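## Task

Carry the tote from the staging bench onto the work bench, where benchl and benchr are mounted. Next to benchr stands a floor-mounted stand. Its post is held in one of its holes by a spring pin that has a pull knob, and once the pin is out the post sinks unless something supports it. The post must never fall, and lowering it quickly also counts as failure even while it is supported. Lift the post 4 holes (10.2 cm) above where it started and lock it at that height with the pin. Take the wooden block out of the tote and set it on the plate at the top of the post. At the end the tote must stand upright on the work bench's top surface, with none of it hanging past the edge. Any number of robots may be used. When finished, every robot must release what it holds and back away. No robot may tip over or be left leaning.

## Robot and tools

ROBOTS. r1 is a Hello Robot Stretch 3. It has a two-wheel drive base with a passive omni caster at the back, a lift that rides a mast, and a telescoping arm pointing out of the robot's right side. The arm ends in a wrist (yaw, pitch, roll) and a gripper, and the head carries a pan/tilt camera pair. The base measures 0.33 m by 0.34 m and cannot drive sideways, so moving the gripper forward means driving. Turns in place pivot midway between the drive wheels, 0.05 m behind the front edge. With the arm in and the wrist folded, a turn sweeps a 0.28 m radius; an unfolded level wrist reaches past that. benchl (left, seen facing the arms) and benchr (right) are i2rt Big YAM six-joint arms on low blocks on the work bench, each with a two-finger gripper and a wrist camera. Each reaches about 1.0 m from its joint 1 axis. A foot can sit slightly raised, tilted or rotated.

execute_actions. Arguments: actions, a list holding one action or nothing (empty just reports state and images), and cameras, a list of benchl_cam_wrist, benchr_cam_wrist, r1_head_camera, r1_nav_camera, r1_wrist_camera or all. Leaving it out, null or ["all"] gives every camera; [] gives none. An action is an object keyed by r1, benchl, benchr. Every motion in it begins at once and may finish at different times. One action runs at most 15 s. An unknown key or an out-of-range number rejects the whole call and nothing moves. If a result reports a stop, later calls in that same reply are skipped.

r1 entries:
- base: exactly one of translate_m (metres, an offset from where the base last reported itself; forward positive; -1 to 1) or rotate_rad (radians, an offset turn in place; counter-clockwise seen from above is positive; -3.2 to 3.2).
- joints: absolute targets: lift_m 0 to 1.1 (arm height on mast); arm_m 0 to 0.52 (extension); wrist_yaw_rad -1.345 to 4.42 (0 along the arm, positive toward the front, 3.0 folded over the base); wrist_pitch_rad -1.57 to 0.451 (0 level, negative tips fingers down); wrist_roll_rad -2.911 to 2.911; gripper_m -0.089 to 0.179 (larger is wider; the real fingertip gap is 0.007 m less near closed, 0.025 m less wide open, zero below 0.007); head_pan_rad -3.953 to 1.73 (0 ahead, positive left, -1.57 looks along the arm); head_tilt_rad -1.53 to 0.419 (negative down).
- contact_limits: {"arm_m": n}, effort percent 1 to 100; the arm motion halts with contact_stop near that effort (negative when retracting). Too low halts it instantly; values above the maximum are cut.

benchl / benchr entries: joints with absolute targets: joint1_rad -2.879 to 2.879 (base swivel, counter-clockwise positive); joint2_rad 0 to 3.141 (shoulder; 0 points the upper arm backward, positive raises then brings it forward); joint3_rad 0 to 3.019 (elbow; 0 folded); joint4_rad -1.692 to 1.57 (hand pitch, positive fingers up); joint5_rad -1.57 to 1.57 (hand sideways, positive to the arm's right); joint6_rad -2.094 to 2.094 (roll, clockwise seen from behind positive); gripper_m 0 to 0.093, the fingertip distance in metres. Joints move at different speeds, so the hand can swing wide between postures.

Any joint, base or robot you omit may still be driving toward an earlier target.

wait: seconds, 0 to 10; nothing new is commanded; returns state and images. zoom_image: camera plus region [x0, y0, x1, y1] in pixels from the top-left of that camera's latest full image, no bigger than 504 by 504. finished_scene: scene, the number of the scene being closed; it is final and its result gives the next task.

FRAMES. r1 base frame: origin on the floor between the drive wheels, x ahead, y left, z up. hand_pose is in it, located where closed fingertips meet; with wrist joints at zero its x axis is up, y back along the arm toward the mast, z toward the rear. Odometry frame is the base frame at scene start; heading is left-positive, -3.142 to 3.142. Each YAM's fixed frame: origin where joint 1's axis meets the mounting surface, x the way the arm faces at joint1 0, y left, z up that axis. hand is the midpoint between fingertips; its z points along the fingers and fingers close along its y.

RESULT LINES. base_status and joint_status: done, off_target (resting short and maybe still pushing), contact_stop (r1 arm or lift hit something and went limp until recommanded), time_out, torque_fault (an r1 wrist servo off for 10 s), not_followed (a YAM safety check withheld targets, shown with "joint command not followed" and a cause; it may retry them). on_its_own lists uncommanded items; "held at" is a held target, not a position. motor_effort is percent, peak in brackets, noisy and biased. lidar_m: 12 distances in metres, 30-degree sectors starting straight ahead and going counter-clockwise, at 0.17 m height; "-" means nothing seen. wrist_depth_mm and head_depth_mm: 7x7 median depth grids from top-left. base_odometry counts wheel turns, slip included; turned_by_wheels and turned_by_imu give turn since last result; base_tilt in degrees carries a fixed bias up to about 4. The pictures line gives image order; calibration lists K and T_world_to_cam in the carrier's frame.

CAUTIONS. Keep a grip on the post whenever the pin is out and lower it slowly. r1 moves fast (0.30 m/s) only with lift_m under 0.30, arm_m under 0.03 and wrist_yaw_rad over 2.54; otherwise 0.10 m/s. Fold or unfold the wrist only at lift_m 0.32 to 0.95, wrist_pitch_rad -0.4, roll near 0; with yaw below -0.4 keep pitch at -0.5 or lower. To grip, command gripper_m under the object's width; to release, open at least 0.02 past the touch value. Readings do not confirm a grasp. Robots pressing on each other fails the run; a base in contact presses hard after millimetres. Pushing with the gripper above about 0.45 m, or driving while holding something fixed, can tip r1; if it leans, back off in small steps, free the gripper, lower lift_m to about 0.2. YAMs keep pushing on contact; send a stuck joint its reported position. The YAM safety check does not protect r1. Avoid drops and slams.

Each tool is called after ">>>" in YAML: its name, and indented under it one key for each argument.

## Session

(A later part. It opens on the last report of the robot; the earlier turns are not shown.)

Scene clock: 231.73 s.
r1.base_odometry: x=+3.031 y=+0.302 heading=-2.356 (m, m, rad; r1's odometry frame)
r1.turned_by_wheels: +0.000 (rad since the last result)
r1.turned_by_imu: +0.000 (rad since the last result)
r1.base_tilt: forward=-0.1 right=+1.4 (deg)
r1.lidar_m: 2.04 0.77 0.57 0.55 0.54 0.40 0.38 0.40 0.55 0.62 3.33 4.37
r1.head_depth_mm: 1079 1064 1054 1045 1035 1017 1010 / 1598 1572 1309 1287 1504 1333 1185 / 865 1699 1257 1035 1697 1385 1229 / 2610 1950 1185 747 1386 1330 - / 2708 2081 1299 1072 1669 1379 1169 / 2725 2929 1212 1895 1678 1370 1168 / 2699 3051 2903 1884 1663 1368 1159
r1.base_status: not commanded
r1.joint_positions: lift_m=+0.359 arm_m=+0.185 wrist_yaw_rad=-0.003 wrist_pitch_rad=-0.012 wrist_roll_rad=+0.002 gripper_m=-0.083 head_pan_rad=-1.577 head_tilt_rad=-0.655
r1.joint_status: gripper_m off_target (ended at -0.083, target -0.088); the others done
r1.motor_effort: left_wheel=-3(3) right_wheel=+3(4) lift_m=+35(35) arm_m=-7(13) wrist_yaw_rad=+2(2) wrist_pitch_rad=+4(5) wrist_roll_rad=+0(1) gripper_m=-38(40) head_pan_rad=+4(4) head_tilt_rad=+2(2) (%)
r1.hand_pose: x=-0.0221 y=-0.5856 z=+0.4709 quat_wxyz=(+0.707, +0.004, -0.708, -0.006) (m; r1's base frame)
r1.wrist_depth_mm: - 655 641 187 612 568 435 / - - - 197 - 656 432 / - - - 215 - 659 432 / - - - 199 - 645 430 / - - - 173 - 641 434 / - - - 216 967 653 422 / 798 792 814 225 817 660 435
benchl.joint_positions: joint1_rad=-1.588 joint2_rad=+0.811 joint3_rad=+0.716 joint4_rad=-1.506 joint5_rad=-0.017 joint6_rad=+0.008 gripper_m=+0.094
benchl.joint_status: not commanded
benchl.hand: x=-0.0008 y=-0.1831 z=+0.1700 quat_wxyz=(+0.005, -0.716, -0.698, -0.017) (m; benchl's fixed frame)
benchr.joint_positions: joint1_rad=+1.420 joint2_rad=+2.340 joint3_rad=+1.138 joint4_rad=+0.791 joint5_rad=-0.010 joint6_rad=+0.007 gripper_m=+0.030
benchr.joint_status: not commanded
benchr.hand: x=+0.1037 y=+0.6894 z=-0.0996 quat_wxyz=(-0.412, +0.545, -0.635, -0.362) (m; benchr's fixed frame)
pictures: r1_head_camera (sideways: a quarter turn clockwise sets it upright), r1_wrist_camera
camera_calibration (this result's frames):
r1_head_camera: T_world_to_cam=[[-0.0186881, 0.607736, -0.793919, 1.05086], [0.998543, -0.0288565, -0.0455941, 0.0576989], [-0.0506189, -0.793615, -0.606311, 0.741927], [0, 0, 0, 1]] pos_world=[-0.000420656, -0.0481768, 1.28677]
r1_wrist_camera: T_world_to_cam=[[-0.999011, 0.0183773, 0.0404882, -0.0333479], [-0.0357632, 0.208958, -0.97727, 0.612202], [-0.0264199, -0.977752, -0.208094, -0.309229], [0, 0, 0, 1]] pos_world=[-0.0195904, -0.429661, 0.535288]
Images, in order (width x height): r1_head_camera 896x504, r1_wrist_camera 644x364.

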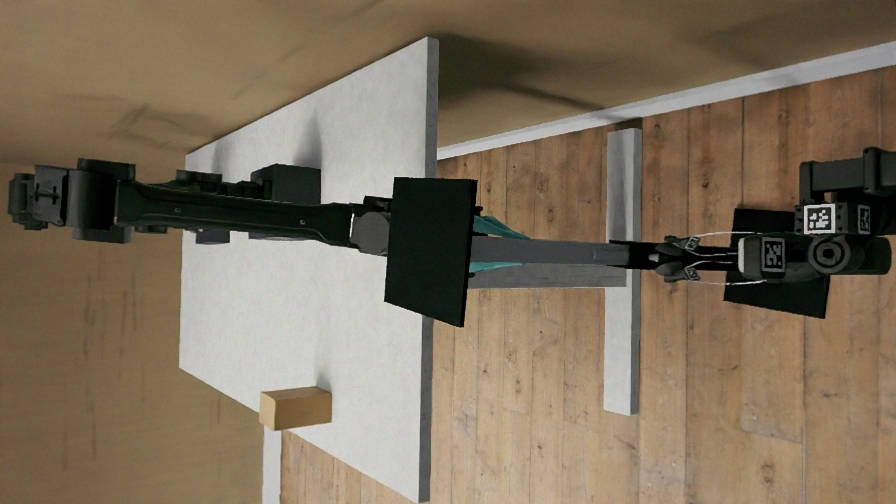

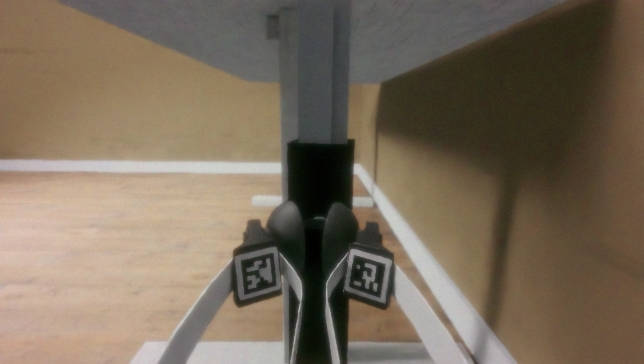

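>>> execute_actions:
  actions:
    - {"r1":{"joints":{"gripper_m":0.04}},"benchr":{"joints":{"joint2_rad":2.25}}}
  cameras: []

>>> execute_actions:
  actions:
    - {"r1":{"joints":{"arm_m":0.195}},"benchr":{"joints":{"joint2_rad":2.32}}}
  cameras: []

>>> execute_actions:
  actions:
    - {"r1":{"joints":{"gripper_m":-0.089}}}
  cameras: []

>>> execute_actions:
  actions:
    - {"r1":{"joints":{"arm_m":0.18}}}
  cameras: ["r1_head_camera","r1_wrist_camera"]

>>> zoom_image:
  camera: "r1_head_camera"
  region: [590,210,730,310]

Scene clock: 234.60 s.
r1.base_odometry: x=+3.031 y=+0.302 heading=-2.356 (m, m, rad; r1's odometry frame)
r1.turned_by_wheels: +0.000 (rad since the last result)
r1.turned_by_imu: +0.000 (rad since the last result)
r1.base_tilt: forward=-0.1 right=+1.3 (deg)
r1.lidar_m: 2.04 0.77 0.57 0.55 0.54 0.40 0.38 0.40 0.55 0.61 3.31 4.33
r1.head_depth_mm: 1081 1065 1054 1042 1031 1016 1014 / 1604 1573 1311 1284 1492 1331 1181 / 859 1689 1259 1041 1690 1387 1233 / 2614 1952 1187 748 1396 1304 - / 2704 2110 1300 1071 1684 1381 1169 / 2691 2934 1214 1897 1656 1372 1172 / 2710 2993 2916 1896 1664 1366 1164
r1.base_status: not commanded
r1.joint_positions: lift_m=+0.359 arm_m=+0.184 wrist_yaw_rad=-0.003 wrist_pitch_rad=-0.016 wrist_roll_rad=+0.002 gripper_m=+0.040 head_pan_rad=-1.577 head_tilt_rad=-0.655
r1.joint_status: all done
r1.motor_effort: left_wheel=-2(2) right_wheel=+3(3) lift_m=+35(35) arm_m=-3(7) wrist_yaw_rad=+2(2) wrist_pitch_rad=+5(5) wrist_roll_rad=+0(0) gripper_m=+1(79) head_pan_rad=+4(5) head_tilt_rad=+2(2) (%)
r1.hand_pose: x=-0.0221 y=-0.5851 z=+0.4700 quat_wxyz=(+0.707, +0.005, -0.708, -0.007) (m; r1's base frame)
r1.wrist_depth_mm: - 682 663 187 626 571 428 / - - - 195 - 654 436 / - - - 200 - 652 431 / - - - 200 - 664 429 / - - - 202 - 627 431 / - - 949 216 943 633 428 / 797 786 791 225 806 619 433
benchl.joint_positions: joint1_rad=-1.588 joint2_rad=+0.811 joint3_rad=+0.716 joint4_rad=-1.506 joint5_rad=-0.017 joint6_rad=+0.008 gripper_m=+0.094
benchl.joint_status: not commanded
benchl.hand: x=-0.0008 y=-0.1831 z=+0.1700 quat_wxyz=(+0.005, -0.716, -0.698, -0.017) (m; benchl's fixed frame)
benchr.joint_positions: joint1_rad=+1.420 joint2_rad=+2.339 joint3_rad=+1.138 joint4_rad=+0.791 joint5_rad=-0.010 joint6_rad=+0.007 gripper_m=+0.030
benchr.joint_status: all done
benchr.hand: x=+0.1038 y=+0.6898 z=-0.0983 quat_wxyz=(-0.412, +0.545, -0.634, -0.362) (m; benchr's fixed frame)
pictures: none
No camera images: the call's "cameras" was empty. Leave "cameras" out to get every camera's image.

Scene clock: 235.43 s.
r1.base_odometry: x=+3.031 y=+0.302 heading=-2.356 (m, m, rad; r1's odometry frame)
r1.turned_by_wheels: +0.000 (rad since the last result)
r1.turned_by_imu: +0.000 (rad since the last result)
r1.base_tilt: forward=-0.1 right=+1.3 (deg)
r1.lidar_m: 2.04 0.77 0.57 0.55 0.54 0.40 0.38 0.40 0.55 0.62 3.33 4.36
r1.head_depth_mm: 1076 1069 1056 1040 1032 1020 1007 / 1603 1579 1317 1286 1500 1325 1186 / 860 1697 1248 1036 1689 1383 1241 / 2631 1946 1183 745 1400 1307 1121 / 2719 2099 1295 1069 1675 1383 1162 / 2690 2926 1213 1905 1680 1375 1164 / 2669 3042 2922 1895 1655 1369 1158
r1.base_status: not commanded
r1.joint_positions: lift_m=+0.359 arm_m=+0.195 wrist_yaw_rad=-0.003 wrist_pitch_rad=-0.016 wrist_roll_rad=+0.002 gripper_m=+0.040 head_pan_rad=-1.577 head_tilt_rad=-0.655
r1.joint_status: all done
r1.motor_effort: left_wheel=-2(2) right_wheel=+3(3) lift_m=+35(35) arm_m=+3(4) wrist_yaw_rad=+1(1) wrist_pitch_rad=+5(5) wrist_roll_rad=-1(0) gripper_m=+0(1) head_pan_rad=+4(4) head_tilt_rad=+2(2) (%)
r1.hand_pose: x=-0.0221 y=-0.5955 z=+0.4700 quat_wxyz=(+0.707, +0.005, -0.708, -0.007) (m; r1's base frame)
r1.wrist_depth_mm: - 669 654 178 653 575 435 / - - - 184 - 660 440 / - - - 189 - 659 434 / - - - 189 - 652 435 / - - - 190 - 642 428 / 997 - 971 203 958 639 432 / 772 798 779 212 797 628 428
benchl.joint_positions: joint1_rad=-1.588 joint2_rad=+0.811 joint3_rad=+0.716 joint4_rad=-1.506 joint5_rad=-0.017 joint6_rad=+0.008 gripper_m=+0.094
benchl.joint_status: not commanded
benchl.hand: x=-0.0008 y=-0.1831 z=+0.1700 quat_wxyz=(+0.005, -0.716, -0.698, -0.017) (m; benchl's fixed frame)
benchr.joint_positions: joint1_rad=+1.420 joint2_rad=+2.339 joint3_rad=+1.138 joint4_rad=+0.791 joint5_rad=-0.010 joint6_rad=+0.007 gripper_m=+0.030
benchr.joint_status: all done
benchr.hand: x=+0.1038 y=+0.6896 z=-0.0988 quat_wxyz=(-0.412, +0.545, -0.634, -0.362) (m; benchr's fixed frame)
pictures: none
No camera images: the call's "cameras" was empty. Leave "cameras" out to get every camera's image.

Scene clock: 237.20 s.
r1.base_odometry: x=+3.031 y=+0.302 heading=-2.356 (m, m, rad; r1's odometry frame)
r1.turned_by_wheels: +0.000 (rad since the last result)
r1.turned_by_imu: +0.000 (rad since the last result)
r1.base_tilt: forward=+0.0 right=+1.3 (deg)
r1.lidar_m: 2.04 0.77 0.57 0.55 0.54 0.40 0.38 0.40 0.55 0.61 3.33 4.37
r1.head_depth_mm: 1073 1069 1052 1041 1031 1027 1009 / 1593 1576 1309 1293 1506 1336 1185 / 862 1686 1253 1034 1682 1387 1241 / 2658 1932 1183 747 1402 1338 1119 / 2718 2101 1302 1068 1675 1373 1171 / 2738 2925 1211 1895 1670 1379 1170 / 2718 3018 2931 1889 1662 1364 1160
r1.base_status: not commanded
r1.joint_positions: lift_m=+0.359 arm_m=+0.195 wrist_yaw_rad=-0.003 wrist_pitch_rad=-0.015 wrist_roll_rad=+0.002 gripper_m=-0.087 head_pan_rad=-1.577 head_tilt_rad=-0.655
r1.joint_status: all done
r1.motor_effort: left_wheel=-3(2) right_wheel=+4(3) lift_m=+35(35) arm_m=-2(3) wrist_yaw_rad=+2(2) wrist_pitch_rad=+5(5) wrist_roll_rad=-1(1) gripper_m=-41(99) head_pan_rad=+4(4) head_tilt_rad=+2(2) (%)
r1.hand_pose: x=-0.0222 y=-0.5960 z=+0.4703 quat_wxyz=(+0.707, +0.004, -0.708, -0.007) (m; r1's base frame)
r1.wrist_depth_mm: - 665 654 177 631 571 431 / - - - 184 - 658 429 / - - - 188 - 638 429 / - - - 187 - 649 430 / - - - 187 - 637 437 / - - - 203 947 647 432 / 791 775 783 211 807 636 431
benchl.joint_positions: joint1_rad=-1.588 joint2_rad=+0.811 joint3_rad=+0.716 joint4_rad=-1.506 joint5_rad=-0.017 joint6_rad=+0.008 gripper_m=+0.094
benchl.joint_status: not commanded
benchl.hand: x=-0.0008 y=-0.1831 z=+0.1700 quat_wxyz=(+0.005, -0.716, -0.698, -0.017) (m; benchl's fixed frame)
benchr.joint_positions: joint1_rad=+1.420 joint2_rad=+2.339 joint3_rad=+1.138 joint4_rad=+0.791 joint5_rad=-0.010 joint6_rad=+0.007 gripper_m=+0.030
benchr.joint_status: not commanded
benchr.hand: x=+0.1038 y=+0.6896 z=-0.0988 quat_wxyz=(-0.412, +0.545, -0.634, -0.362) (m; benchr's fixed frame)
pictures: none
No camera images: the call's "cameras" was empty. Leave "cameras" out to get every camera's image.

Scene clock: 238.17 s.
r1.base_odometry: x=+3.031 y=+0.302 heading=-2.356 (m, m, rad; r1's odometry frame)
r1.turned_by_wheels: +0.000 (rad since the last result)
r1.turned_by_imu: +0.000 (rad since the last result)
r1.base_tilt: forward=-0.1 right=+1.4 (deg)
r1.lidar_m: 2.04 0.77 0.57 0.55 0.54 0.40 0.38 0.40 0.55 0.62 3.32 4.37
r1.head_depth_mm: 1076 1067 1054 1037 1033 1019 1006 / 1586 1576 1312 1291 1501 1331 1185 / 859 1690 1254 1038 1690 1384 1239 / 2622 1934 1179 744 1399 1310 - / 2710 2098 1307 1072 1672 1386 1177 / 2675 2930 1214 1908 1665 1377 1167 / 2697 3013 2894 1895 1663 1365 1162
r1.base_status: not commanded
r1.joint_positions: lift_m=+0.359 arm_m=+0.181 wrist_yaw_rad=-0.002 wrist_pitch_rad=-0.011 wrist_roll_rad=+0.002 gripper_m=-0.084 head_pan_rad=-1.577 head_tilt_rad=-0.655
r1.joint_status: all done
r1.motor_effort: left_wheel=-2(3) right_wheel=+3(3) lift_m=+35(35) arm_m=-6(13) wrist_yaw_rad=+1(2) wrist_pitch_rad=+3(5) wrist_roll_rad=+0(1) gripper_m=-37(40) head_pan_rad=+4(4) head_tilt_rad=+2(2) (%)
r1.hand_pose: x=-0.0220 y=-0.5816 z=+0.4714 quat_wxyz=(+0.707, +0.003, -0.708, -0.005) (m; r1's base frame)
r1.wrist_depth_mm: - 646 634 192 608 565 436 / - - - 200 - 650 431 / - - - 221 - 653 433 / - - - 203 - 650 433 / - - - 175 - 636 433 / - - - 219 989 643 428 / 797 787 813 239 796 640 429
benchl.joint_positions: joint1_rad=-1.588 joint2_rad=+0.811 joint3_rad=+0.716 joint4_rad=-1.506 joint5_rad=-0.017 joint6_rad=+0.008 gripper_m=+0.094
benchl.joint_status: not commanded
benchl.hand: x=-0.0008 y=-0.1831 z=+0.1700 quat_wxyz=(+0.005, -0.716, -0.698, -0.017) (m; benchl's fixed frame)
benchr.joint_positions: joint1_rad=+1.420 joint2_rad=+2.339 joint3_rad=+1.138 joint4_rad=+0.791 joint5_rad=-0.010 joint6_rad=+0.007 gripper_m=+0.030
benchr.joint_status: not commanded
benchr.hand: x=+0.1038 y=+0.6896 z=-0.0988 quat_wxyz=(-0.412, +0.545, -0.634, -0.362) (m; benchr's fixed frame)
pictures: r1_head_camera (sideways: a quarter turn clockwise sets it upright), r1_wrist_camera
camera_calibration (this result's frames):
r1_head_camera: T_world_to_cam=[[-0.0186887, 0.607622, -0.794007, 1.05098], [0.998543, -0.0288631, -0.0455908, 0.0576946], [-0.0506195, -0.793702, -0.606197, 0.741779], [0, 0, 0, 1]] pos_world=[-0.000420674, -0.048179, 1.28678]
r1_wrist_camera: T_world_to_cam=[[-0.999019, 0.0179747, 0.0404619, -0.0335403], [-0.0358649, 0.207316, -0.977616, 0.610992], [-0.0259608, -0.978109, -0.206468, -0.306192], [0, 0, 0, 1]] pos_world=[-0.0195432, -0.425554, 0.535454]
Images, in order (width x height): r1_head_camera 896x504, r1_wrist_camera 644x364.

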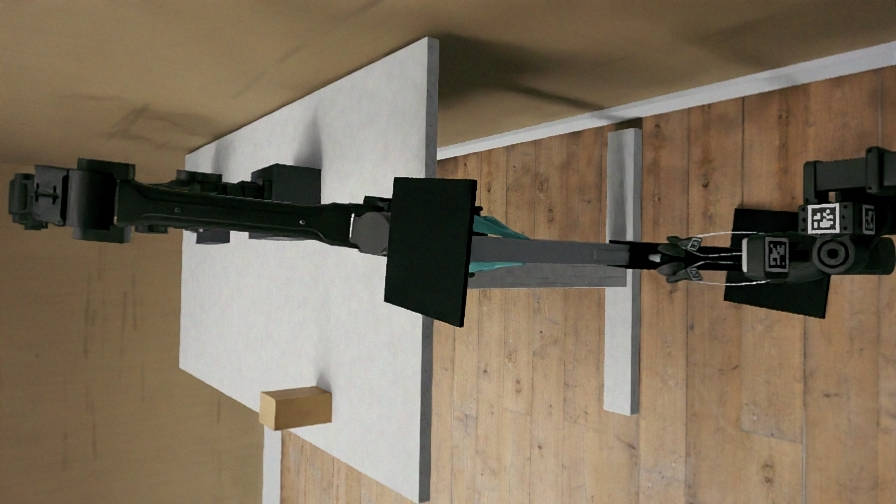

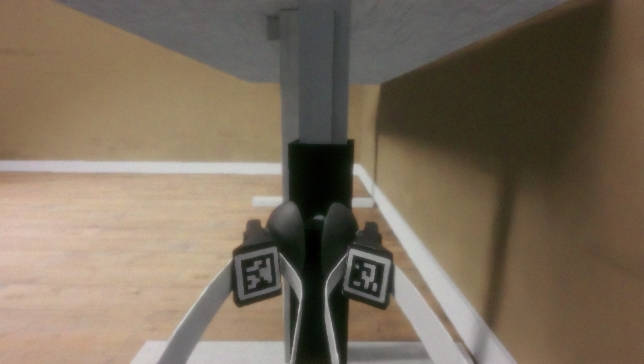

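Region (590, 210, 730, 310) of r1_head_camera's 896x504 image, scaled by 3.600, with more detail than that image has; it fills the top 360 rows of this view, and the rest is white.

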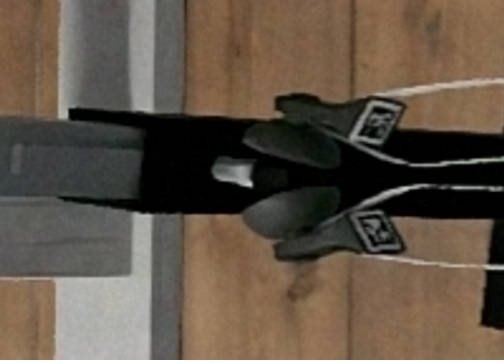

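Pin moved some. Pull more with a fresh squeeze, then lift.

>>> execute_actions:
  actions:
    - {"r1":{"joints":{"arm_m":0.172,"gripper_m":-0.088}}}
  cameras: ["r1_wrist_camera"]

>>> execute_actions:
  actions:
    - {"benchr":{"joints":{"joint2_rad":2.2,"joint4_rad":0.72}}}
  cameras: ["r1_head_camera","r1_wrist_camera"]

Scene clock: 239.40 s.
r1.base_odometry: x=+3.031 y=+0.302 heading=-2.356 (m, m, rad; r1's odometry frame)
r1.turned_by_wheels: +0.000 (rad since the last result)
r1.turned_by_imu: +0.000 (rad since the last result)
r1.base_tilt: forward=-0.1 right=+1.4 (deg)
r1.lidar_m: 2.03 0.77 0.57 0.55 0.54 0.40 0.38 0.40 0.55 0.62 3.31 4.37
r1.head_depth_mm: 1080 1066 1056 1041 1036 1018 1008 / 1604 1572 1310 1282 1504 1340 1180 / 865 1687 1252 1038 1688 1390 1232 / 2615 1939 1179 747 1393 1342 - / 2725 2110 1307 1070 1674 1365 1169 / 2692 2943 1214 1894 1665 1375 1166 / 2678 3015 2921 1894 1656 1371 1170
r1.base_status: not commanded
r1.joint_positions: lift_m=+0.359 arm_m=+0.172 wrist_yaw_rad=-0.003 wrist_pitch_rad=-0.010 wrist_roll_rad=+0.002 gripper_m=-0.086 head_pan_rad=-1.577 head_tilt_rad=-0.655
r1.joint_status: all done
r1.motor_effort: left_wheel=-2(2) right_wheel=+4(3) lift_m=+35(35) arm_m=-4(7) wrist_yaw_rad=+2(2) wrist_pitch_rad=+3(3) wrist_roll_rad=+0(1) gripper_m=-37(72) head_pan_rad=+5(5) head_tilt_rad=+2(2) (%)
r1.hand_pose: x=-0.0222 y=-0.5734 z=+0.4715 quat_wxyz=(+0.707, +0.003, -0.708, -0.005) (m; r1's base frame)
r1.wrist_depth_mm: - 646 640 203 609 579 438 / - - - 544 - 649 432 / - - - 225 - 651 428 / - - - 212 - 646 428 / - - - - - 654 432 / - - - 230 967 649 431 / 766 794 795 239 809 634 433
benchl.joint_positions: joint1_rad=-1.588 joint2_rad=+0.811 joint3_rad=+0.716 joint4_rad=-1.506 joint5_rad=-0.017 joint6_rad=+0.008 gripper_m=+0.094
benchl.joint_status: not commanded
benchl.hand: x=-0.0008 y=-0.1831 z=+0.1700 quat_wxyz=(+0.005, -0.716, -0.698, -0.017) (m; benchl's fixed frame)
benchr.joint_positions: joint1_rad=+1.420 joint2_rad=+2.339 joint3_rad=+1.138 joint4_rad=+0.791 joint5_rad=-0.010 joint6_rad=+0.007 gripper_m=+0.030
benchr.joint_status: not commanded
benchr.hand: x=+0.1038 y=+0.6896 z=-0.0988 quat_wxyz=(-0.412, +0.545, -0.634, -0.362) (m; benchr's fixed frame)
pictures: r1_wrist_camera
camera_calibration (this result's frames):
r1_wrist_camera: T_world_to_cam=[[-0.999007, 0.0186805, 0.0404516, -0.0334588], [-0.0357259, 0.206696, -0.977753, 0.609183], [-0.0266261, -0.978227, -0.205824, -0.298546], [0, 0, 0, 1]] pos_world=[-0.0196111, -0.417337, 0.535536]
Images, in order (width x height): r1_wrist_camera 644x364.

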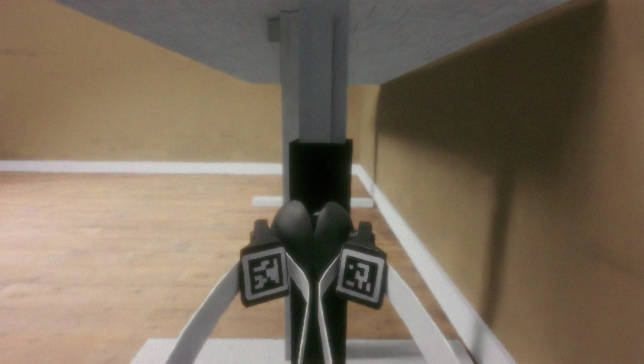

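Scene clock: 240.27 s.
r1.base_odometry: x=+3.031 y=+0.302 heading=-2.356 (m, m, rad; r1's odometry frame)
r1.turned_by_wheels: +0.000 (rad since the last result)
r1.turned_by_imu: +0.000 (rad since the last result)
r1.base_tilt: forward=-0.1 right=+1.3 (deg)
r1.lidar_m: 2.03 0.77 0.57 0.55 0.54 0.40 0.38 0.40 0.55 0.62 3.32 4.37
r1.head_depth_mm: 1076 1067 1053 1040 1034 1025 1008 / 1605 1578 1308 1284 1501 1329 1177 / 843 1706 1253 1082 1694 1392 1226 / 2650 1947 1183 732 1431 1342 - / 2691 2092 1301 1905 1683 1383 1170 / 2722 2912 1212 1903 1666 1369 1163 / 2713 3028 2925 1892 1660 1372 1167
r1.base_status: not commanded
r1.joint_positions: lift_m=+0.359 arm_m=+0.172 wrist_yaw_rad=-0.004 wrist_pitch_rad=-0.010 wrist_roll_rad=+0.002 gripper_m=-0.080 head_pan_rad=-1.577 head_tilt_rad=-0.655
r1.joint_status: not commanded
r1.on_its_own: gripper_m is held at -0.081, not at your -0.088, by its stall guard, which is still easing
r1.motor_effort: left_wheel=-3(3) right_wheel=+4(4) lift_m=+35(35) arm_m=-4(5) wrist_yaw_rad=+3(3) wrist_pitch_rad=+3(3) wrist_roll_rad=-1(1) gripper_m=-29(37) head_pan_rad=+4(4) head_tilt_rad=+2(1) (%)
r1.hand_pose: x=-0.0225 y=-0.5734 z=+0.4715 quat_wxyz=(+0.707, +0.002, -0.708, -0.005) (m; r1's base frame)
r1.wrist_depth_mm: - 636 638 219 619 563 426 / - - - 544 - 638 435 / - - - 224 - 656 435 / - - - 211 - 643 431 / - - - - - 643 427 / - - - 229 936 630 427 / 800 817 805 683 793 635 431
benchl.joint_positions: joint1_rad=-1.588 joint2_rad=+0.811 joint3_rad=+0.716 joint4_rad=-1.506 joint5_rad=-0.017 joint6_rad=+0.008 gripper_m=+0.094
benchl.joint_status: not commanded
benchl.hand: x=-0.0008 y=-0.1831 z=+0.1700 quat_wxyz=(+0.005, -0.716, -0.698, -0.017) (m; benchl's fixed frame)
benchr.joint_positions: joint1_rad=+1.419 joint2_rad=+2.275 joint3_rad=+1.121 joint4_rad=+0.743 joint5_rad=-0.010 joint6_rad=+0.007 gripper_m=+0.030
benchr.joint_status: all done
benchr.hand: x=+0.1045 y=+0.6909 z=-0.0726 quat_wxyz=(-0.412, +0.545, -0.635, -0.361) (m; benchr's fixed frame)
pictures: r1_head_camera (sideways: a quarter turn clockwise sets it upright), r1_wrist_camera
camera_calibration (this result's frames):
r1_head_camera: T_world_to_cam=[[-0.018689, 0.607622, -0.794007, 1.05098], [0.998543, -0.0288628, -0.0455908, 0.0576946], [-0.0506192, -0.793702, -0.606197, 0.741779], [0, 0, 0, 1]] pos_world=[-0.000420657, -0.048179, 1.28678]
r1_wrist_camera: T_world_to_cam=[[-0.998978, 0.0200035, 0.0405261, -0.0330738], [-0.0355251, 0.206744, -0.97775, 0.609201], [-0.0279369, -0.978191, -0.205822, -0.29856], [0, 0, 0, 1]] pos_world=[-0.0197389, -0.417335, 0.535537]
Images, in order (width x height): r1_head_camera 896x504, r1_wrist_camera 644x364.

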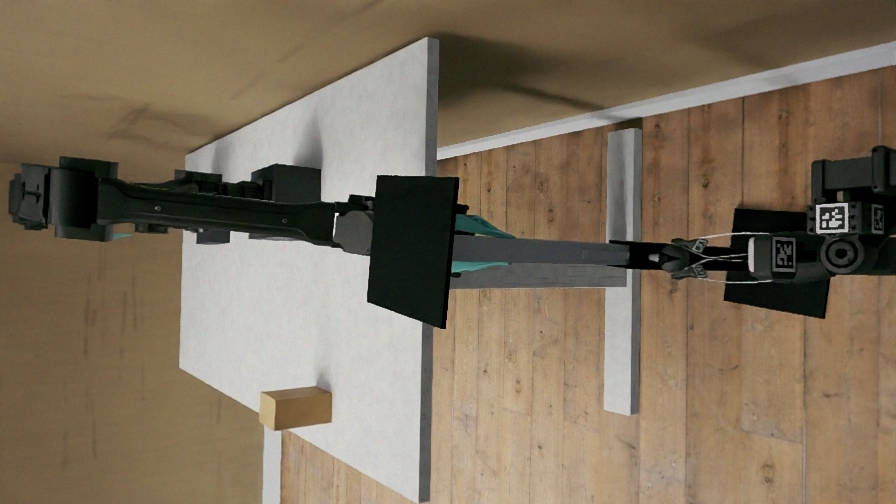

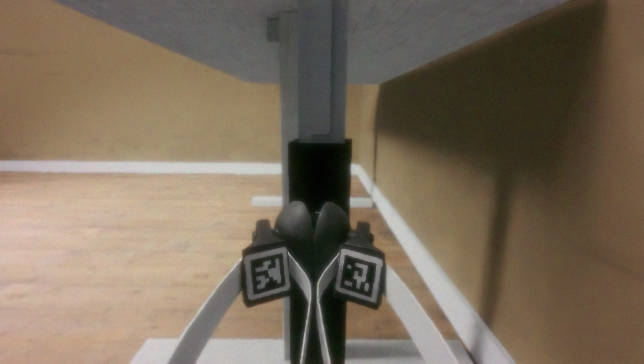

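>>> execute_actions:
  actions:
    - {"r1":{"joints":{"gripper_m":0.04}},"benchr":{"joints":{"joint2_rad":2.256,"joint3_rad":1.133,"joint4_rad":0.743}}}
  cameras: []

>>> execute_actions:
  actions:
    - {"r1":{"joints":{"arm_m":0.195}}}
  cameras: []

>>> execute_actions:
  actions:
    - {"r1":{"joints":{"gripper_m":-0.089}}}
  cameras: []

>>> execute_actions:
  actions:
    - {"r1":{"joints":{"arm_m":0.178}}}
  cameras: ["r1_wrist_camera"]

>>> execute_actions:
  actions:
    - {"r1":{"joints":{"gripper_m":-0.088}},"benchr":{"joints":{"joint2_rad":2.08,"joint3_rad":1.11,"joint4_rad":0.62}}}
  cameras: ["r1_wrist_camera"]

Scene clock: 243.23 s.
r1.base_odometry: x=+3.031 y=+0.302 heading=-2.356 (m, m, rad; r1's odometry frame)
r1.turned_by_wheels: +0.000 (rad since the last result)
r1.turned_by_imu: +0.000 (rad since the last result)
r1.base_tilt: forward=+0.0 right=+1.3 (deg)
r1.lidar_m: 2.04 0.77 0.57 0.55 0.54 0.40 0.38 0.40 0.55 0.62 3.32 4.36
r1.head_depth_mm: 1076 1060 1055 1040 1035 1020 1010 / 1596 1578 1314 1285 1498 1331 1184 / 842 1705 1254 1083 1695 1390 1235 / 2644 1935 1179 731 1435 1295 - / 2719 2112 1306 1920 1687 1374 1166 / 2689 2971 1211 1908 1673 1370 1168 / 2690 3018 2873 1880 1659 1366 1165
r1.base_status: not commanded
r1.joint_positions: lift_m=+0.359 arm_m=+0.172 wrist_yaw_rad=-0.003 wrist_pitch_rad=-0.016 wrist_roll_rad=+0.002 gripper_m=+0.040 head_pan_rad=-1.577 head_tilt_rad=-0.655
r1.joint_status: all done
r1.motor_effort: left_wheel=-2(3) right_wheel=+3(5) lift_m=+35(35) arm_m=-3(5) wrist_yaw_rad=+2(3) wrist_pitch_rad=+5(5) wrist_roll_rad=-1(1) gripper_m=+0(81) head_pan_rad=+4(4) head_tilt_rad=+2(2) (%)
r1.hand_pose: x=-0.0223 y=-0.5731 z=+0.4700 quat_wxyz=(+0.707, +0.005, -0.708, -0.007) (m; r1's base frame)
r1.wrist_depth_mm: - 662 663 201 638 569 435 / - - - 556 - 639 433 / - - - 211 - 662 434 / - - - 212 - 642 437 / - - - 215 - 653 426 / - - 982 229 923 642 434 / 777 792 758 239 740 628 426
benchl.joint_positions: joint1_rad=-1.588 joint2_rad=+0.811 joint3_rad=+0.716 joint4_rad=-1.506 joint5_rad=-0.017 joint6_rad=+0.008 gripper_m=+0.094
benchl.joint_status: not commanded
benchl.hand: x=-0.0008 y=-0.1831 z=+0.1700 quat_wxyz=(+0.005, -0.716, -0.698, -0.017) (m; benchl's fixed frame)
benchr.joint_positions: joint1_rad=+1.419 joint2_rad=+2.276 joint3_rad=+1.119 joint4_rad=+0.746 joint5_rad=-0.010 joint6_rad=+0.007 gripper_m=+0.030
benchr.joint_status: all done
benchr.hand: x=+0.1044 y=+0.6903 z=-0.0733 quat_wxyz=(-0.412, +0.545, -0.635, -0.362) (m; benchr's fixed frame)
pictures: none
No camera images: the call's "cameras" was empty. Leave "cameras" out to get every camera's image.

Scene clock: 244.33 s.
r1.base_odometry: x=+3.031 y=+0.302 heading=-2.356 (m, m, rad; r1's odometry frame)
r1.turned_by_wheels: +0.000 (rad since the last result)
r1.turned_by_imu: +0.000 (rad since the last result)
r1.base_tilt: forward=+0.0 right=+1.3 (deg)
r1.lidar_m: 2.04 0.77 0.57 0.55 0.54 0.40 0.38 0.40 0.55 0.62 3.32 4.37
r1.head_depth_mm: 1079 1066 1054 1040 1030 1026 1008 / 1604 1570 1309 1287 1503 1337 1181 / 841 1704 1255 1083 1693 1387 1244 / 2645 1940 1180 730 1437 1305 1125 / 2704 2100 1296 1889 1677 1381 1170 / 2703 2933 1211 1893 1674 1376 1174 / 2702 3013 2900 1899 1661 1366 1162
r1.base_status: not commanded
r1.joint_positions: lift_m=+0.359 arm_m=+0.195 wrist_yaw_rad=-0.003 wrist_pitch_rad=-0.016 wrist_roll_rad=+0.002 gripper_m=+0.040 head_pan_rad=-1.577 head_tilt_rad=-0.655
r1.joint_status: all done
r1.motor_effort: left_wheel=-2(2) right_wheel=+3(3) lift_m=+35(35) arm_m=+3(5) wrist_yaw_rad=+2(2) wrist_pitch_rad=+5(5) wrist_roll_rad=+0(1) gripper_m=+1(0) head_pan_rad=+5(4) head_tilt_rad=+2(2) (%)
r1.hand_pose: x=-0.0222 y=-0.5955 z=+0.4700 quat_wxyz=(+0.707, +0.005, -0.708, -0.007) (m; r1's base frame)
r1.wrist_depth_mm: - 678 656 177 622 568 433 / - - - 185 - 651 437 / - - - 190 - 651 430 / - - - 189 - 653 429 / - - - 189 - 657 436 / 995 - 961 202 926 653 428 / 790 771 797 213 801 611 432
benchl.joint_positions: joint1_rad=-1.588 joint2_rad=+0.811 joint3_rad=+0.716 joint4_rad=-1.506 joint5_rad=-0.017 joint6_rad=+0.008 gripper_m=+0.094
benchl.joint_status: not commanded
benchl.hand: x=-0.0008 y=-0.1831 z=+0.1700 quat_wxyz=(+0.005, -0.716, -0.698, -0.017) (m; benchl's fixed frame)
benchr.joint_positions: joint1_rad=+1.419 joint2_rad=+2.276 joint3_rad=+1.119 joint4_rad=+0.746 joint5_rad=-0.010 joint6_rad=+0.007 gripper_m=+0.030
benchr.joint_status: not commanded
benchr.hand: x=+0.1044 y=+0.6903 z=-0.0733 quat_wxyz=(-0.412, +0.545, -0.635, -0.362) (m; benchr's fixed frame)
pictures: none
No camera images: the call's "cameras" was empty. Leave "cameras" out to get every camera's image.

Scene clock: 246.10 s.
r1.base_odometry: x=+3.031 y=+0.302 heading=-2.356 (m, m, rad; r1's odometry frame)
r1.turned_by_wheels: +0.000 (rad since the last result)
r1.turned_by_imu: +0.000 (rad since the last result)
r1.base_tilt: forward=+0.0 right=+1.3 (deg)
r1.lidar_m: 2.04 0.77 0.57 0.55 0.54 0.40 0.38 0.40 0.55 0.62 3.31 4.35
r1.head_depth_mm: 1074 1066 1055 1041 1030 1020 1008 / 1598 1574 1305 1288 1505 1338 1182 / 842 1685 1255 1090 1697 1389 1239 / 2676 1959 1176 731 1431 1348 1126 / 2696 2077 1301 1905 1679 1371 1171 / 2714 2942 1219 1902 1671 1369 1165 / 2713 3010 2878 1897 1656 1367 1168
r1.base_status: not commanded
r1.joint_positions: lift_m=+0.359 arm_m=+0.195 wrist_yaw_rad=-0.003 wrist_pitch_rad=-0.015 wrist_roll_rad=+0.002 gripper_m=-0.087 head_pan_rad=-1.577 head_tilt_rad=-0.655
r1.joint_status: all done
r1.motor_effort: left_wheel=-3(3) right_wheel=+4(3) lift_m=+35(35) arm_m=-2(3) wrist_yaw_rad=+2(2) wrist_pitch_rad=+5(5) wrist_roll_rad=-1(1) gripper_m=-41(99) head_pan_rad=+4(5) head_tilt_rad=+1(2) (%)
r1.hand_pose: x=-0.0222 y=-0.5960 z=+0.4703 quat_wxyz=(+0.707, +0.005, -0.708, -0.007) (m; r1's base frame)
r1.wrist_depth_mm: - 664 652 177 631 569 430 / - - - 184 - 649 434 / - - - 190 - 640 433 / - - - 188 - 637 433 / - - - 187 - 661 431 / 998 - - 203 953 645 431 / 774 784 798 210 814 645 429
benchl.joint_positions: joint1_rad=-1.588 joint2_rad=+0.811 joint3_rad=+0.716 joint4_rad=-1.506 joint5_rad=-0.017 joint6_rad=+0.008 gripper_m=+0.094
benchl.joint_status: not commanded
benchl.hand: x=-0.0008 y=-0.1831 z=+0.1700 quat_wxyz=(+0.005, -0.716, -0.698, -0.017) (m; benchl's fixed frame)
benchr.joint_positions: joint1_rad=+1.419 joint2_rad=+2.276 joint3_rad=+1.119 joint4_rad=+0.746 joint5_rad=-0.010 joint6_rad=+0.007 gripper_m=+0.030
benchr.joint_status: not commanded
benchr.hand: x=+0.1044 y=+0.6903 z=-0.0733 quat_wxyz=(-0.412, +0.545, -0.635, -0.362) (m; benchr's fixed frame)
pictures: none
No camera images: the call's "cameras" was empty. Leave "cameras" out to get every camera's image.

Scene clock: 247.07 s.
r1.base_odometry: x=+3.031 y=+0.302 heading=-2.356 (m, m, rad; r1's odometry frame)
r1.turned_by_wheels: +0.000 (rad since the last result)
r1.turned_by_imu: +0.000 (rad since the last result)
r1.base_tilt: forward=+0.0 right=+1.4 (deg)
r1.lidar_m: 2.04 0.77 0.57 0.55 0.54 0.40 0.38 0.40 0.55 0.62 3.32 4.35
r1.head_depth_mm: 1078 1067 1055 1042 1034 1022 1009 / 1602 1564 1307 1289 1500 1331 1186 / 843 1694 1251 1085 1692 1384 1236 / 2575 1957 1179 732 1430 1325 - / 2690 2098 1295 1919 1682 1374 1175 / 2700 2907 1221 1888 1674 1381 1166 / 2699 3029 2921 1889 1667 1377 1168
r1.base_status: not commanded
r1.joint_positions: lift_m=+0.359 arm_m=+0.179 wrist_yaw_rad=-0.002 wrist_pitch_rad=-0.010 wrist_roll_rad=+0.002 gripper_m=-0.084 head_pan_rad=-1.577 head_tilt_rad=-0.655
r1.joint_status: all done
r1.motor_effort: left_wheel=-2(3) right_wheel=+4(4) lift_m=+35(35) arm_m=-5(14) wrist_yaw_rad=+1(2) wrist_pitch_rad=+3(5) wrist_roll_rad=-1(0) gripper_m=-37(40) head_pan_rad=+4(4) head_tilt_rad=+1(2) (%)
r1.hand_pose: x=-0.0220 y=-0.5795 z=+0.4714 quat_wxyz=(+0.707, +0.003, -0.708, -0.005) (m; r1's base frame)
r1.wrist_depth_mm: - 647 632 195 619 576 429 / - - - 210 - 653 430 / - - - 223 - 664 433 / - - - 205 - 640 432 / - - - 176 - 647 427 / - - - 220 911 632 431 / 785 795 804 232 808 642 436
benchl.joint_positions: joint1_rad=-1.588 joint2_rad=+0.811 joint3_rad=+0.716 joint4_rad=-1.506 joint5_rad=-0.017 joint6_rad=+0.008 gripper_m=+0.094
benchl.joint_status: not commanded
benchl.hand: x=-0.0008 y=-0.1831 z=+0.1700 quat_wxyz=(+0.005, -0.716, -0.698, -0.017) (m; benchl's fixed frame)
benchr.joint_positions: joint1_rad=+1.419 joint2_rad=+2.276 joint3_rad=+1.119 joint4_rad=+0.746 joint5_rad=-0.010 joint6_rad=+0.007 gripper_m=+0.030
benchr.joint_status: not commanded
benchr.hand: x=+0.1044 y=+0.6904 z=-0.0732 quat_wxyz=(-0.412, +0.545, -0.635, -0.362) (m; benchr's fixed frame)
pictures: r1_wrist_camera
camera_calibration (this result's frames):
r1_wrist_camera: T_world_to_cam=[[-0.999016, 0.0179919, 0.0405328, -0.0336068], [-0.0359366, 0.207094, -0.977661, 0.610522], [-0.0259841, -0.978155, -0.206244, -0.304258], [0, 0, 0, 1]] pos_world=[-0.0195394, -0.423443, 0.535494]
Images, in order (width x height): r1_wrist_camera 644x364.

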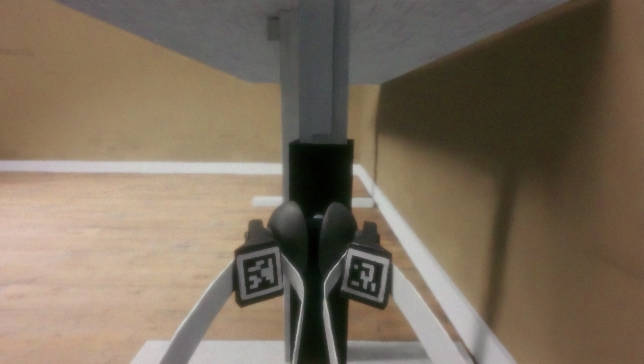

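Scene clock: 249.07 s.
r1.base_odometry: x=+3.031 y=+0.302 heading=-2.356 (m, m, rad; r1's odometry frame)
r1.turned_by_wheels: +0.000 (rad since the last result)
r1.turned_by_imu: +0.000 (rad since the last result)
r1.base_tilt: forward=-0.1 right=+1.3 (deg)
r1.lidar_m: 2.05 0.77 0.57 0.55 0.54 0.40 0.38 0.40 0.55 0.62 3.33 4.39
r1.head_depth_mm: 1075 1062 1055 1042 1027 1020 1008 / 1604 1571 1312 1284 1509 1334 1182 / 825 1690 1257 1932 1696 1393 1235 / 2698 1955 869 740 1432 1311 - / 2711 2113 1300 1907 1677 1380 1166 / 2696 2910 1214 1902 1669 1384 1169 / 2713 2999 2877 1894 1660 1366 1164
r1.base_status: not commanded
r1.joint_positions: lift_m=+0.360 arm_m=+0.178 wrist_yaw_rad=-0.004 wrist_pitch_rad=-0.010 wrist_roll_rad=+0.002 gripper_m=-0.080 head_pan_rad=-1.577 head_tilt_rad=-0.655
r1.joint_status: gripper_m off_target (ended at -0.080, target -0.088)
r1.on_its_own: gripper_m is held at -0.081, not at your -0.088, by its stall guard, which is still easing
r1.motor_effort: left_wheel=-4(4) right_wheel=+6(6) lift_m=+34(35) arm_m=-1(5) wrist_yaw_rad=+3(4) wrist_pitch_rad=+3(3) wrist_roll_rad=-1(1) gripper_m=-35(60) head_pan_rad=+4(4) head_tilt_rad=+2(2) (%)
r1.hand_pose: x=-0.0224 y=-0.5791 z=+0.4716 quat_wxyz=(+0.707, +0.002, -0.707, -0.005) (m; r1's base frame)
r1.wrist_depth_mm: - 639 632 195 625 567 435 / - - - 546 - 643 437 / - - - 223 - 645 433 / - - - 205 - 644 427 / - - - - - 635 424 / - - - 222 949 629 427 / 812 804 804 234 805 636 423
benchl.joint_positions: joint1_rad=-1.588 joint2_rad=+0.811 joint3_rad=+0.716 joint4_rad=-1.506 joint5_rad=-0.017 joint6_rad=+0.008 gripper_m=+0.094
benchl.joint_status: not commanded
benchl.hand: x=-0.0008 y=-0.1831 z=+0.1700 quat_wxyz=(+0.005, -0.716, -0.698, -0.017) (m; benchl's fixed frame)
benchr.joint_positions: joint1_rad=+1.418 joint2_rad=+2.206 joint3_rad=+1.103 joint4_rad=+0.686 joint5_rad=-0.011 joint6_rad=+0.007 gripper_m=+0.030
benchr.joint_status: joint4_rad time_out (moved -0.060 of -0.126); the others done
benchr.on_its_own: joint4_rad reads +0.686 and still pushes toward +0.620 since a time_out
benchr.hand: x=+0.1048 y=+0.6904 z=-0.0455 quat_wxyz=(-0.410, +0.546, -0.636, -0.360) (m; benchr's fixed frame)
pictures: r1_wrist_camera
camera_calibration (this result's frames):
r1_wrist_camera: T_world_to_cam=[[-0.998979, 0.0198255, 0.0405927, -0.0330504], [-0.0356264, 0.206764, -0.977742, 0.610394], [-0.0277774, -0.97819, -0.205847, -0.304079], [0, 0, 0, 1]] pos_world=[-0.0197171, -0.422999, 0.535556]
Images, in order (width x height): r1_wrist_camera 644x364.

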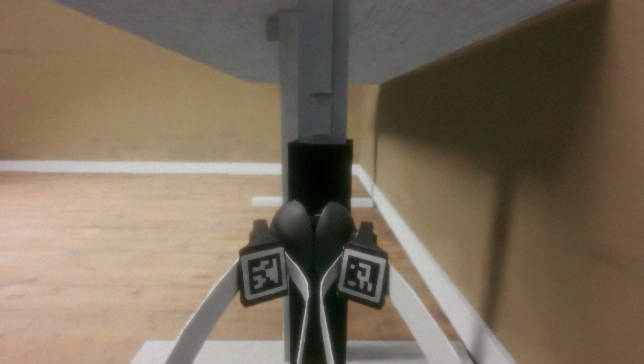

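>>> execute_actions:
  actions:
    - {"r1":{"joints":{"gripper_m":0.04}},"benchr":{"joints":{"joint2_rad":2.186,"joint3_rad":1.115,"joint4_rad":0.686}}}
  cameras: []

>>> execute_actions:
  actions:
    - {"r1":{"joints":{"arm_m":0.195}}}
  cameras: []

>>> execute_actions:
  actions:
    - {"r1":{"joints":{"gripper_m":-0.089}}}
  cameras: []

>>> execute_actions:
  actions:
    - {"r1":{"joints":{"arm_m":0.178}}}
  cameras: []

>>> execute_actions:
  actions:
    - {"benchr":{"joints":{"joint2_rad":2.06,"joint3_rad":1.1,"joint4_rad":0.63}}}
  cameras: ["r1_wrist_camera"]

Scene clock: 254.23 s.
r1.base_odometry: x=+3.031 y=+0.302 heading=-2.356 (m, m, rad; r1's odometry frame)
r1.turned_by_wheels: +0.000 (rad since the last result)
r1.turned_by_imu: +0.000 (rad since the last result)
r1.base_tilt: forward=-0.1 right=+1.3 (deg)
r1.lidar_m: 2.04 0.77 0.57 0.55 0.54 0.40 0.38 0.40 0.55 0.62 3.31 4.35
r1.head_depth_mm: 1080 1064 1054 1042 1034 1020 1007 / 1601 1577 1308 1287 1505 1335 1177 / 824 1687 1253 1931 1701 1384 1225 / 2639 1938 870 740 1426 1303 - / 2706 2097 1300 1910 1670 1380 1169 / 2691 2966 1207 1910 1672 1386 1165 / 2708 3061 2914 1905 1667 1372 1164
r1.base_status: not commanded
r1.joint_positions: lift_m=+0.360 arm_m=+0.178 wrist_yaw_rad=-0.003 wrist_pitch_rad=-0.016 wrist_roll_rad=+0.002 gripper_m=+0.040 head_pan_rad=-1.577 head_tilt_rad=-0.655
r1.joint_status: all done
r1.motor_effort: left_wheel=-2(4) right_wheel=+3(6) lift_m=+34(34) arm_m=-1(1) wrist_yaw_rad=+2(3) wrist_pitch_rad=+5(5) wrist_roll_rad=-1(1) gripper_m=+0(80) head_pan_rad=+4(4) head_tilt_rad=+2(2) (%)
r1.hand_pose: x=-0.0223 y=-0.5789 z=+0.4701 quat_wxyz=(+0.707, +0.005, -0.707, -0.007) (m; r1's base frame)
r1.wrist_depth_mm: - 675 659 194 640 573 431 / - - - 208 - 654 437 / - - - 207 - 634 436 / - - - 206 - 646 432 / - - - 208 - 640 435 / 988 - 984 221 938 639 428 / 782 791 791 233 787 614 428
benchl.joint_positions: joint1_rad=-1.588 joint2_rad=+0.811 joint3_rad=+0.716 joint4_rad=-1.506 joint5_rad=-0.017 joint6_rad=+0.008 gripper_m=+0.094
benchl.joint_status: not commanded
benchl.hand: x=-0.0008 y=-0.1831 z=+0.1700 quat_wxyz=(+0.005, -0.716, -0.698, -0.017) (m; benchl's fixed frame)
benchr.joint_positions: joint1_rad=+1.418 joint2_rad=+2.212 joint3_rad=+1.103 joint4_rad=+0.697 joint5_rad=-0.011 joint6_rad=+0.007 gripper_m=+0.030
benchr.joint_status: all done
benchr.hand: x=+0.1047 y=+0.6902 z=-0.0477 quat_wxyz=(-0.411, +0.545, -0.635, -0.361) (m; benchr's fixed frame)
pictures: none
No camera images: the call's "cameras" was empty. Leave "cameras" out to get every camera's image.

Scene clock: 255.20 s.
r1.base_odometry: x=+3.031 y=+0.302 heading=-2.356 (m, m, rad; r1's odometry frame)
r1.turned_by_wheels: +0.000 (rad since the last result)
r1.turned_by_imu: +0.000 (rad since the last result)
r1.base_tilt: forward=-0.1 right=+1.3 (deg)
r1.lidar_m: 2.03 0.77 0.57 0.55 0.54 0.40 0.38 0.40 0.55 0.62 3.32 4.38
r1.head_depth_mm: 1073 1066 1058 1042 1033 1025 1015 / 1592 1566 1308 1286 1500 1331 1187 / 828 1692 1249 1924 1700 1398 1247 / 2650 1955 866 741 1441 1313 1124 / 2732 2096 1306 1915 1680 1382 1170 / 2709 2928 1211 1903 1667 1372 1170 / 2692 3034 2906 1897 1669 1369 1160
r1.base_status: not commanded
r1.joint_positions: lift_m=+0.360 arm_m=+0.195 wrist_yaw_rad=-0.003 wrist_pitch_rad=-0.016 wrist_roll_rad=+0.002 gripper_m=+0.040 head_pan_rad=-1.577 head_tilt_rad=-0.655
r1.joint_status: all done
r1.motor_effort: left_wheel=-2(2) right_wheel=+3(3) lift_m=+34(34) arm_m=+3(5) wrist_yaw_rad=+2(2) wrist_pitch_rad=+5(5) wrist_roll_rad=-1(0) gripper_m=+1(2) head_pan_rad=+4(4) head_tilt_rad=+2(2) (%)
r1.hand_pose: x=-0.0222 y=-0.5955 z=+0.4700 quat_wxyz=(+0.707, +0.005, -0.707, -0.007) (m; r1's base frame)
r1.wrist_depth_mm: - 674 655 177 644 575 436 / - - - 185 - 649 433 / - - - 190 - 656 434 / - - - 189 - 660 434 / - - - 190 - 638 428 / - - 979 204 915 657 430 / 781 783 765 212 791 616 433
benchl.joint_positions: joint1_rad=-1.588 joint2_rad=+0.811 joint3_rad=+0.716 joint4_rad=-1.506 joint5_rad=-0.017 joint6_rad=+0.008 gripper_m=+0.094
benchl.joint_status: not commanded
benchl.hand: x=-0.0008 y=-0.1831 z=+0.1700 quat_wxyz=(+0.005, -0.716, -0.698, -0.017) (m; benchl's fixed frame)
benchr.joint_positions: joint1_rad=+1.418 joint2_rad=+2.212 joint3_rad=+1.103 joint4_rad=+0.697 joint5_rad=-0.011 joint6_rad=+0.007 gripper_m=+0.030
benchr.joint_status: not commanded
benchr.hand: x=+0.1047 y=+0.6902 z=-0.0477 quat_wxyz=(-0.411, +0.545, -0.635, -0.361) (m; benchr's fixed frame)
pictures: none
No camera images: the call's "cameras" was empty. Leave "cameras" out to get every camera's image.

Scene clock: 256.97 s.
r1.base_odometry: x=+3.031 y=+0.302 heading=-2.356 (m, m, rad; r1's odometry frame)
r1.turned_by_wheels: +0.000 (rad since the last result)
r1.turned_by_imu: +0.000 (rad since the last result)
r1.base_tilt: forward=-0.1 right=+1.3 (deg)
r1.lidar_m: 2.04 0.77 0.57 0.55 0.54 0.40 0.38 0.40 0.55 0.62 3.31 4.37
r1.head_depth_mm: 1081 1064 1056 1035 1031 1024 1007 / 1608 1577 1309 1291 1509 1335 1181 / 826 1688 1260 1944 1698 1376 1250 / 2644 1952 865 742 1430 1342 1126 / 2732 2092 1301 1921 1682 1382 1171 / 2695 2903 1210 1898 1663 1382 1167 / 2691 3035 2891 1903 1668 1364 1164
r1.base_status: not commanded
r1.joint_positions: lift_m=+0.360 arm_m=+0.195 wrist_yaw_rad=-0.003 wrist_pitch_rad=-0.015 wrist_roll_rad=+0.002 gripper_m=-0.087 head_pan_rad=-1.577 head_tilt_rad=-0.655
r1.joint_status: all done
r1.motor_effort: left_wheel=-3(3) right_wheel=+4(3) lift_m=+34(34) arm_m=-2(3) wrist_yaw_rad=+2(2) wrist_pitch_rad=+5(5) wrist_roll_rad=+0(1) gripper_m=-40(99) head_pan_rad=+5(4) head_tilt_rad=+2(1) (%)
r1.hand_pose: x=-0.0222 y=-0.5960 z=+0.4703 quat_wxyz=(+0.707, +0.004, -0.707, -0.007) (m; r1's base frame)
r1.wrist_depth_mm: - 664 652 177 613 566 435 / - - - 184 - 642 431 / - - - 188 - 654 436 / - - - 188 - 639 430 / - - - 186 - 657 428 / - - - 201 946 637 430 / 774 801 789 211 797 640 433
benchl.joint_positions: joint1_rad=-1.588 joint2_rad=+0.811 joint3_rad=+0.716 joint4_rad=-1.506 joint5_rad=-0.017 joint6_rad=+0.008 gripper_m=+0.094
benchl.joint_status: not commanded
benchl.hand: x=-0.0008 y=-0.1831 z=+0.1700 quat_wxyz=(+0.005, -0.716, -0.698, -0.017) (m; benchl's fixed frame)
benchr.joint_positions: joint1_rad=+1.418 joint2_rad=+2.212 joint3_rad=+1.103 joint4_rad=+0.697 joint5_rad=-0.011 joint6_rad=+0.007 gripper_m=+0.030
benchr.joint_status: not commanded
benchr.hand: x=+0.1047 y=+0.6902 z=-0.0476 quat_wxyz=(-0.411, +0.545, -0.635, -0.361) (m; benchr's fixed frame)
pictures: none
No camera images: the call's "cameras" was empty. Leave "cameras" out to get every camera's image.

Scene clock: 257.93 s.
r1.base_odometry: x=+3.031 y=+0.302 heading=-2.356 (m, m, rad; r1's odometry frame)
r1.turned_by_wheels: +0.000 (rad since the last result)
r1.turned_by_imu: +0.000 (rad since the last result)
r1.base_tilt: forward=-0.1 right=+1.3 (deg)
r1.lidar_m: 2.03 0.77 0.57 0.55 0.54 0.40 0.38 0.40 0.55 0.62 3.33 4.37
r1.head_depth_mm: 1078 1067 1055 1041 1034 1022 1005 / 1603 1573 1310 1280 1491 1329 1178 / 825 1705 1258 1936 1699 1383 1235 / 2658 1951 865 741 1435 1335 - / 2707 2082 1300 1908 1682 1375 1173 / 2678 2950 1216 1896 1672 1370 1164 / 2691 3062 2902 1897 1670 1365 1168
r1.base_status: not commanded
r1.joint_positions: lift_m=+0.360 arm_m=+0.179 wrist_yaw_rad=-0.002 wrist_pitch_rad=-0.010 wrist_roll_rad=+0.002 gripper_m=-0.084 head_pan_rad=-1.577 head_tilt_rad=-0.655
r1.joint_status: all done
r1.motor_effort: left_wheel=-2(3) right_wheel=+4(4) lift_m=+34(34) arm_m=-5(14) wrist_yaw_rad=+1(2) wrist_pitch_rad=+3(5) wrist_roll_rad=-1(1) gripper_m=-37(40) head_pan_rad=+4(4) head_tilt_rad=+2(2) (%)
r1.hand_pose: x=-0.0220 y=-0.5795 z=+0.4715 quat_wxyz=(+0.707, +0.003, -0.707, -0.005) (m; r1's base frame)
r1.wrist_depth_mm: - 651 642 193 611 575 433 / - - - 210 - 654 435 / - - - 225 - 651 435 / - - - 205 - 630 432 / - - - 176 - 637 431 / - - - 221 971 637 435 / 787 784 822 234 817 636 425
benchl.joint_positions: joint1_rad=-1.588 joint2_rad=+0.811 joint3_rad=+0.716 joint4_rad=-1.506 joint5_rad=-0.017 joint6_rad=+0.008 gripper_m=+0.094
benchl.joint_status: not commanded
benchl.hand: x=-0.0008 y=-0.1831 z=+0.1700 quat_wxyz=(+0.005, -0.716, -0.698, -0.017) (m; benchl's fixed frame)
benchr.joint_positions: joint1_rad=+1.418 joint2_rad=+2.212 joint3_rad=+1.102 joint4_rad=+0.698 joint5_rad=-0.011 joint6_rad=+0.007 gripper_m=+0.030
benchr.joint_status: not commanded
benchr.hand: x=+0.1047 y=+0.6899 z=-0.0478 quat_wxyz=(-0.411, +0.545, -0.635, -0.361) (m; benchr's fixed frame)
pictures: none
No camera images: the call's "cameras" was empty. Leave "cameras" out to get every camera's image.

Scene clock: 258.80 s.
r1.base_odometry: x=+3.031 y=+0.302 heading=-2.356 (m, m, rad; r1's odometry frame)
r1.turned_by_wheels: +0.000 (rad since the last result)
r1.turned_by_imu: +0.000 (rad since the last result)
r1.base_tilt: forward=-0.1 right=+1.3 (deg)
r1.lidar_m: 2.04 0.77 0.57 0.55 0.54 0.40 0.38 0.40 0.55 0.62 3.32 4.36
r1.head_depth_mm: 1074 1066 1052 1039 1032 1022 1007 / 1594 1571 1311 1292 1498 1336 1176 / 826 1690 1259 1932 1683 1395 1236 / 2664 1951 769 767 1430 1306 - / 2709 2121 1304 1916 1684 1378 1169 / 2673 2941 1218 1897 1673 1375 1167 / 2693 3023 2890 1892 1658 1368 1164
r1.base_status: not commanded
r1.joint_positions: lift_m=+0.360 arm_m=+0.178 wrist_yaw_rad=-0.004 wrist_pitch_rad=-0.010 wrist_roll_rad=+0.002 gripper_m=-0.077 head_pan_rad=-1.577 head_tilt_rad=-0.655
r1.joint_status: not commanded
r1.on_its_own: gripper_m is held at -0.078, not at your -0.089, by its stall guard, which is still easing
r1.motor_effort: left_wheel=-3(4) right_wheel=+6(6) lift_m=+34(34) arm_m=-2(5) wrist_yaw_rad=+3(3) wrist_pitch_rad=+3(3) wrist_roll_rad=+0(1) gripper_m=-30(37) head_pan_rad=+4(4) head_tilt_rad=+2(2) (%)
r1.hand_pose: x=-0.0224 y=-0.5791 z=+0.4716 quat_wxyz=(+0.707, +0.002, -0.707, -0.005) (m; r1's base frame)
r1.wrist_depth_mm: - 639 629 196 615 573 435 / - - - 549 - 643 434 / - - - 223 - 645 432 / - - - 204 - 639 434 / - - - - - 647 431 / 999 - - 222 972 630 431 / 793 797 785 232 826 633 430
benchl.joint_positions: joint1_rad=-1.588 joint2_rad=+0.811 joint3_rad=+0.716 joint4_rad=-1.506 joint5_rad=-0.017 joint6_rad=+0.008 gripper_m=+0.094
benchl.joint_status: not commanded
benchl.hand: x=-0.0008 y=-0.1831 z=+0.1700 quat_wxyz=(+0.005, -0.716, -0.698, -0.017) (m; benchl's fixed frame)
benchr.joint_positions: joint1_rad=+1.418 joint2_rad=+2.149 joint3_rad=+1.089 joint4_rad=+0.648 joint5_rad=-0.011 joint6_rad=+0.007 gripper_m=+0.030
benchr.joint_status: all done
benchr.hand: x=+0.1049 y=+0.6900 z=-0.0211 quat_wxyz=(-0.411, +0.545, -0.635, -0.361) (m; benchr's fixed frame)
pictures: r1_wrist_camera
camera_calibration (this result's frames):
r1_wrist_camera: T_world_to_cam=[[-0.998978, 0.0197365, 0.0406533, -0.0331073], [-0.0357046, 0.206742, -0.977744, 0.6104], [-0.027702, -0.978196, -0.205827, -0.304132], [0, 0, 0, 1]] pos_world=[-0.0197044, -0.423043, 0.535562]
Images, in order (width x height): r1_wrist_camera 644x364.

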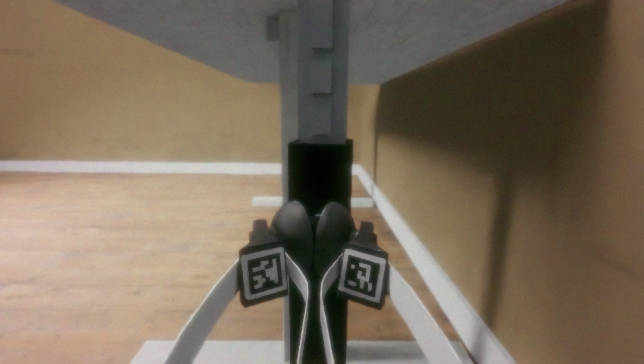

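>>> execute_actions:
  actions:
    - {"r1":{"joints":{"gripper_m":0.04}}}
  cameras: ["r1_wrist_camera"]

Scene clock: 260.83 s.
r1.base_odometry: x=+3.031 y=+0.302 heading=-2.356 (m, m, rad; r1's odometry frame)
r1.turned_by_wheels: +0.000 (rad since the last result)
r1.turned_by_imu: +0.000 (rad since the last result)
r1.base_tilt: forward=-0.1 right=+1.3 (deg)
r1.lidar_m: 2.04 0.77 0.57 0.55 0.54 0.40 0.38 0.40 0.55 0.62 3.31 4.35
r1.head_depth_mm: 1075 1066 1056 1040 1033 1019 1011 / 1599 1574 1314 1290 1505 1330 1176 / 826 1682 1255 1945 1691 1388 1235 / 2656 1939 768 769 1437 1282 - / 2691 2098 1305 1895 1684 1382 1172 / 2726 2920 1219 1922 1680 1377 1169 / 2685 3034 2901 1886 1665 1377 1167
r1.base_status: not commanded
r1.joint_positions: lift_m=+0.360 arm_m=+0.178 wrist_yaw_rad=-0.003 wrist_pitch_rad=-0.016 wrist_roll_rad=+0.002 gripper_m=+0.040 head_pan_rad=-1.577 head_tilt_rad=-0.655
r1.joint_status: all done
r1.motor_effort: left_wheel=-2(3) right_wheel=+3(6) lift_m=+34(34) arm_m=-2(2) wrist_yaw_rad=+2(3) wrist_pitch_rad=+5(5) wrist_roll_rad=+0(0) gripper_m=+1(78) head_pan_rad=+5(4) head_tilt_rad=+1(1) (%)
r1.hand_pose: x=-0.0223 y=-0.5790 z=+0.4701 quat_wxyz=(+0.707, +0.005, -0.707, -0.007) (m; r1's base frame)
r1.wrist_depth_mm: - 658 651 194 633 574 435 / - - - 208 - 659 434 / - - - 208 - 647 431 / - - - 206 - 645 433 / - - - 208 - 640 430 / - - 987 223 911 656 431 / 798 793 783 232 796 609 427
benchl.joint_positions: joint1_rad=-1.588 joint2_rad=+0.811 joint3_rad=+0.716 joint4_rad=-1.506 joint5_rad=-0.017 joint6_rad=+0.008 gripper_m=+0.094
benchl.joint_status: not commanded
benchl.hand: x=-0.0008 y=-0.1831 z=+0.1700 quat_wxyz=(+0.005, -0.716, -0.698, -0.017) (m; benchl's fixed frame)
benchr.joint_positions: joint1_rad=+1.418 joint2_rad=+2.149 joint3_rad=+1.089 joint4_rad=+0.648 joint5_rad=-0.011 joint6_rad=+0.007 gripper_m=+0.030
benchr.joint_status: not commanded
benchr.hand: x=+0.1049 y=+0.6900 z=-0.0211 quat_wxyz=(-0.411, +0.545, -0.635, -0.361) (m; benchr's fixed frame)
pictures: r1_wrist_camera
camera_calibration (this result's frames):
r1_wrist_camera: T_world_to_cam=[[-0.998991, 0.018877, 0.0407457, -0.0334313], [-0.0358141, 0.212465, -0.976512, 0.611633], [-0.0270907, -0.976986, -0.211574, -0.300864], [0, 0, 0, 1]] pos_world=[-0.0196431, -0.42326, 0.534974]
Images, in order (width x height): r1_wrist_camera 644x364.

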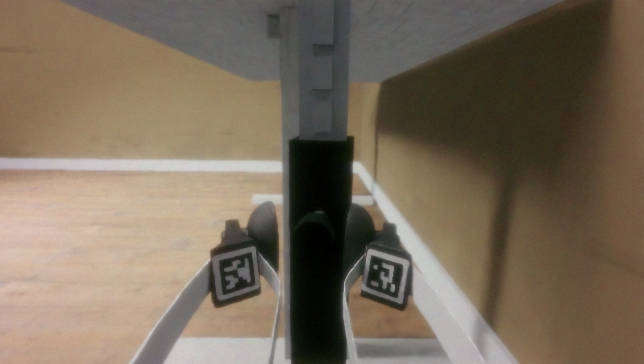

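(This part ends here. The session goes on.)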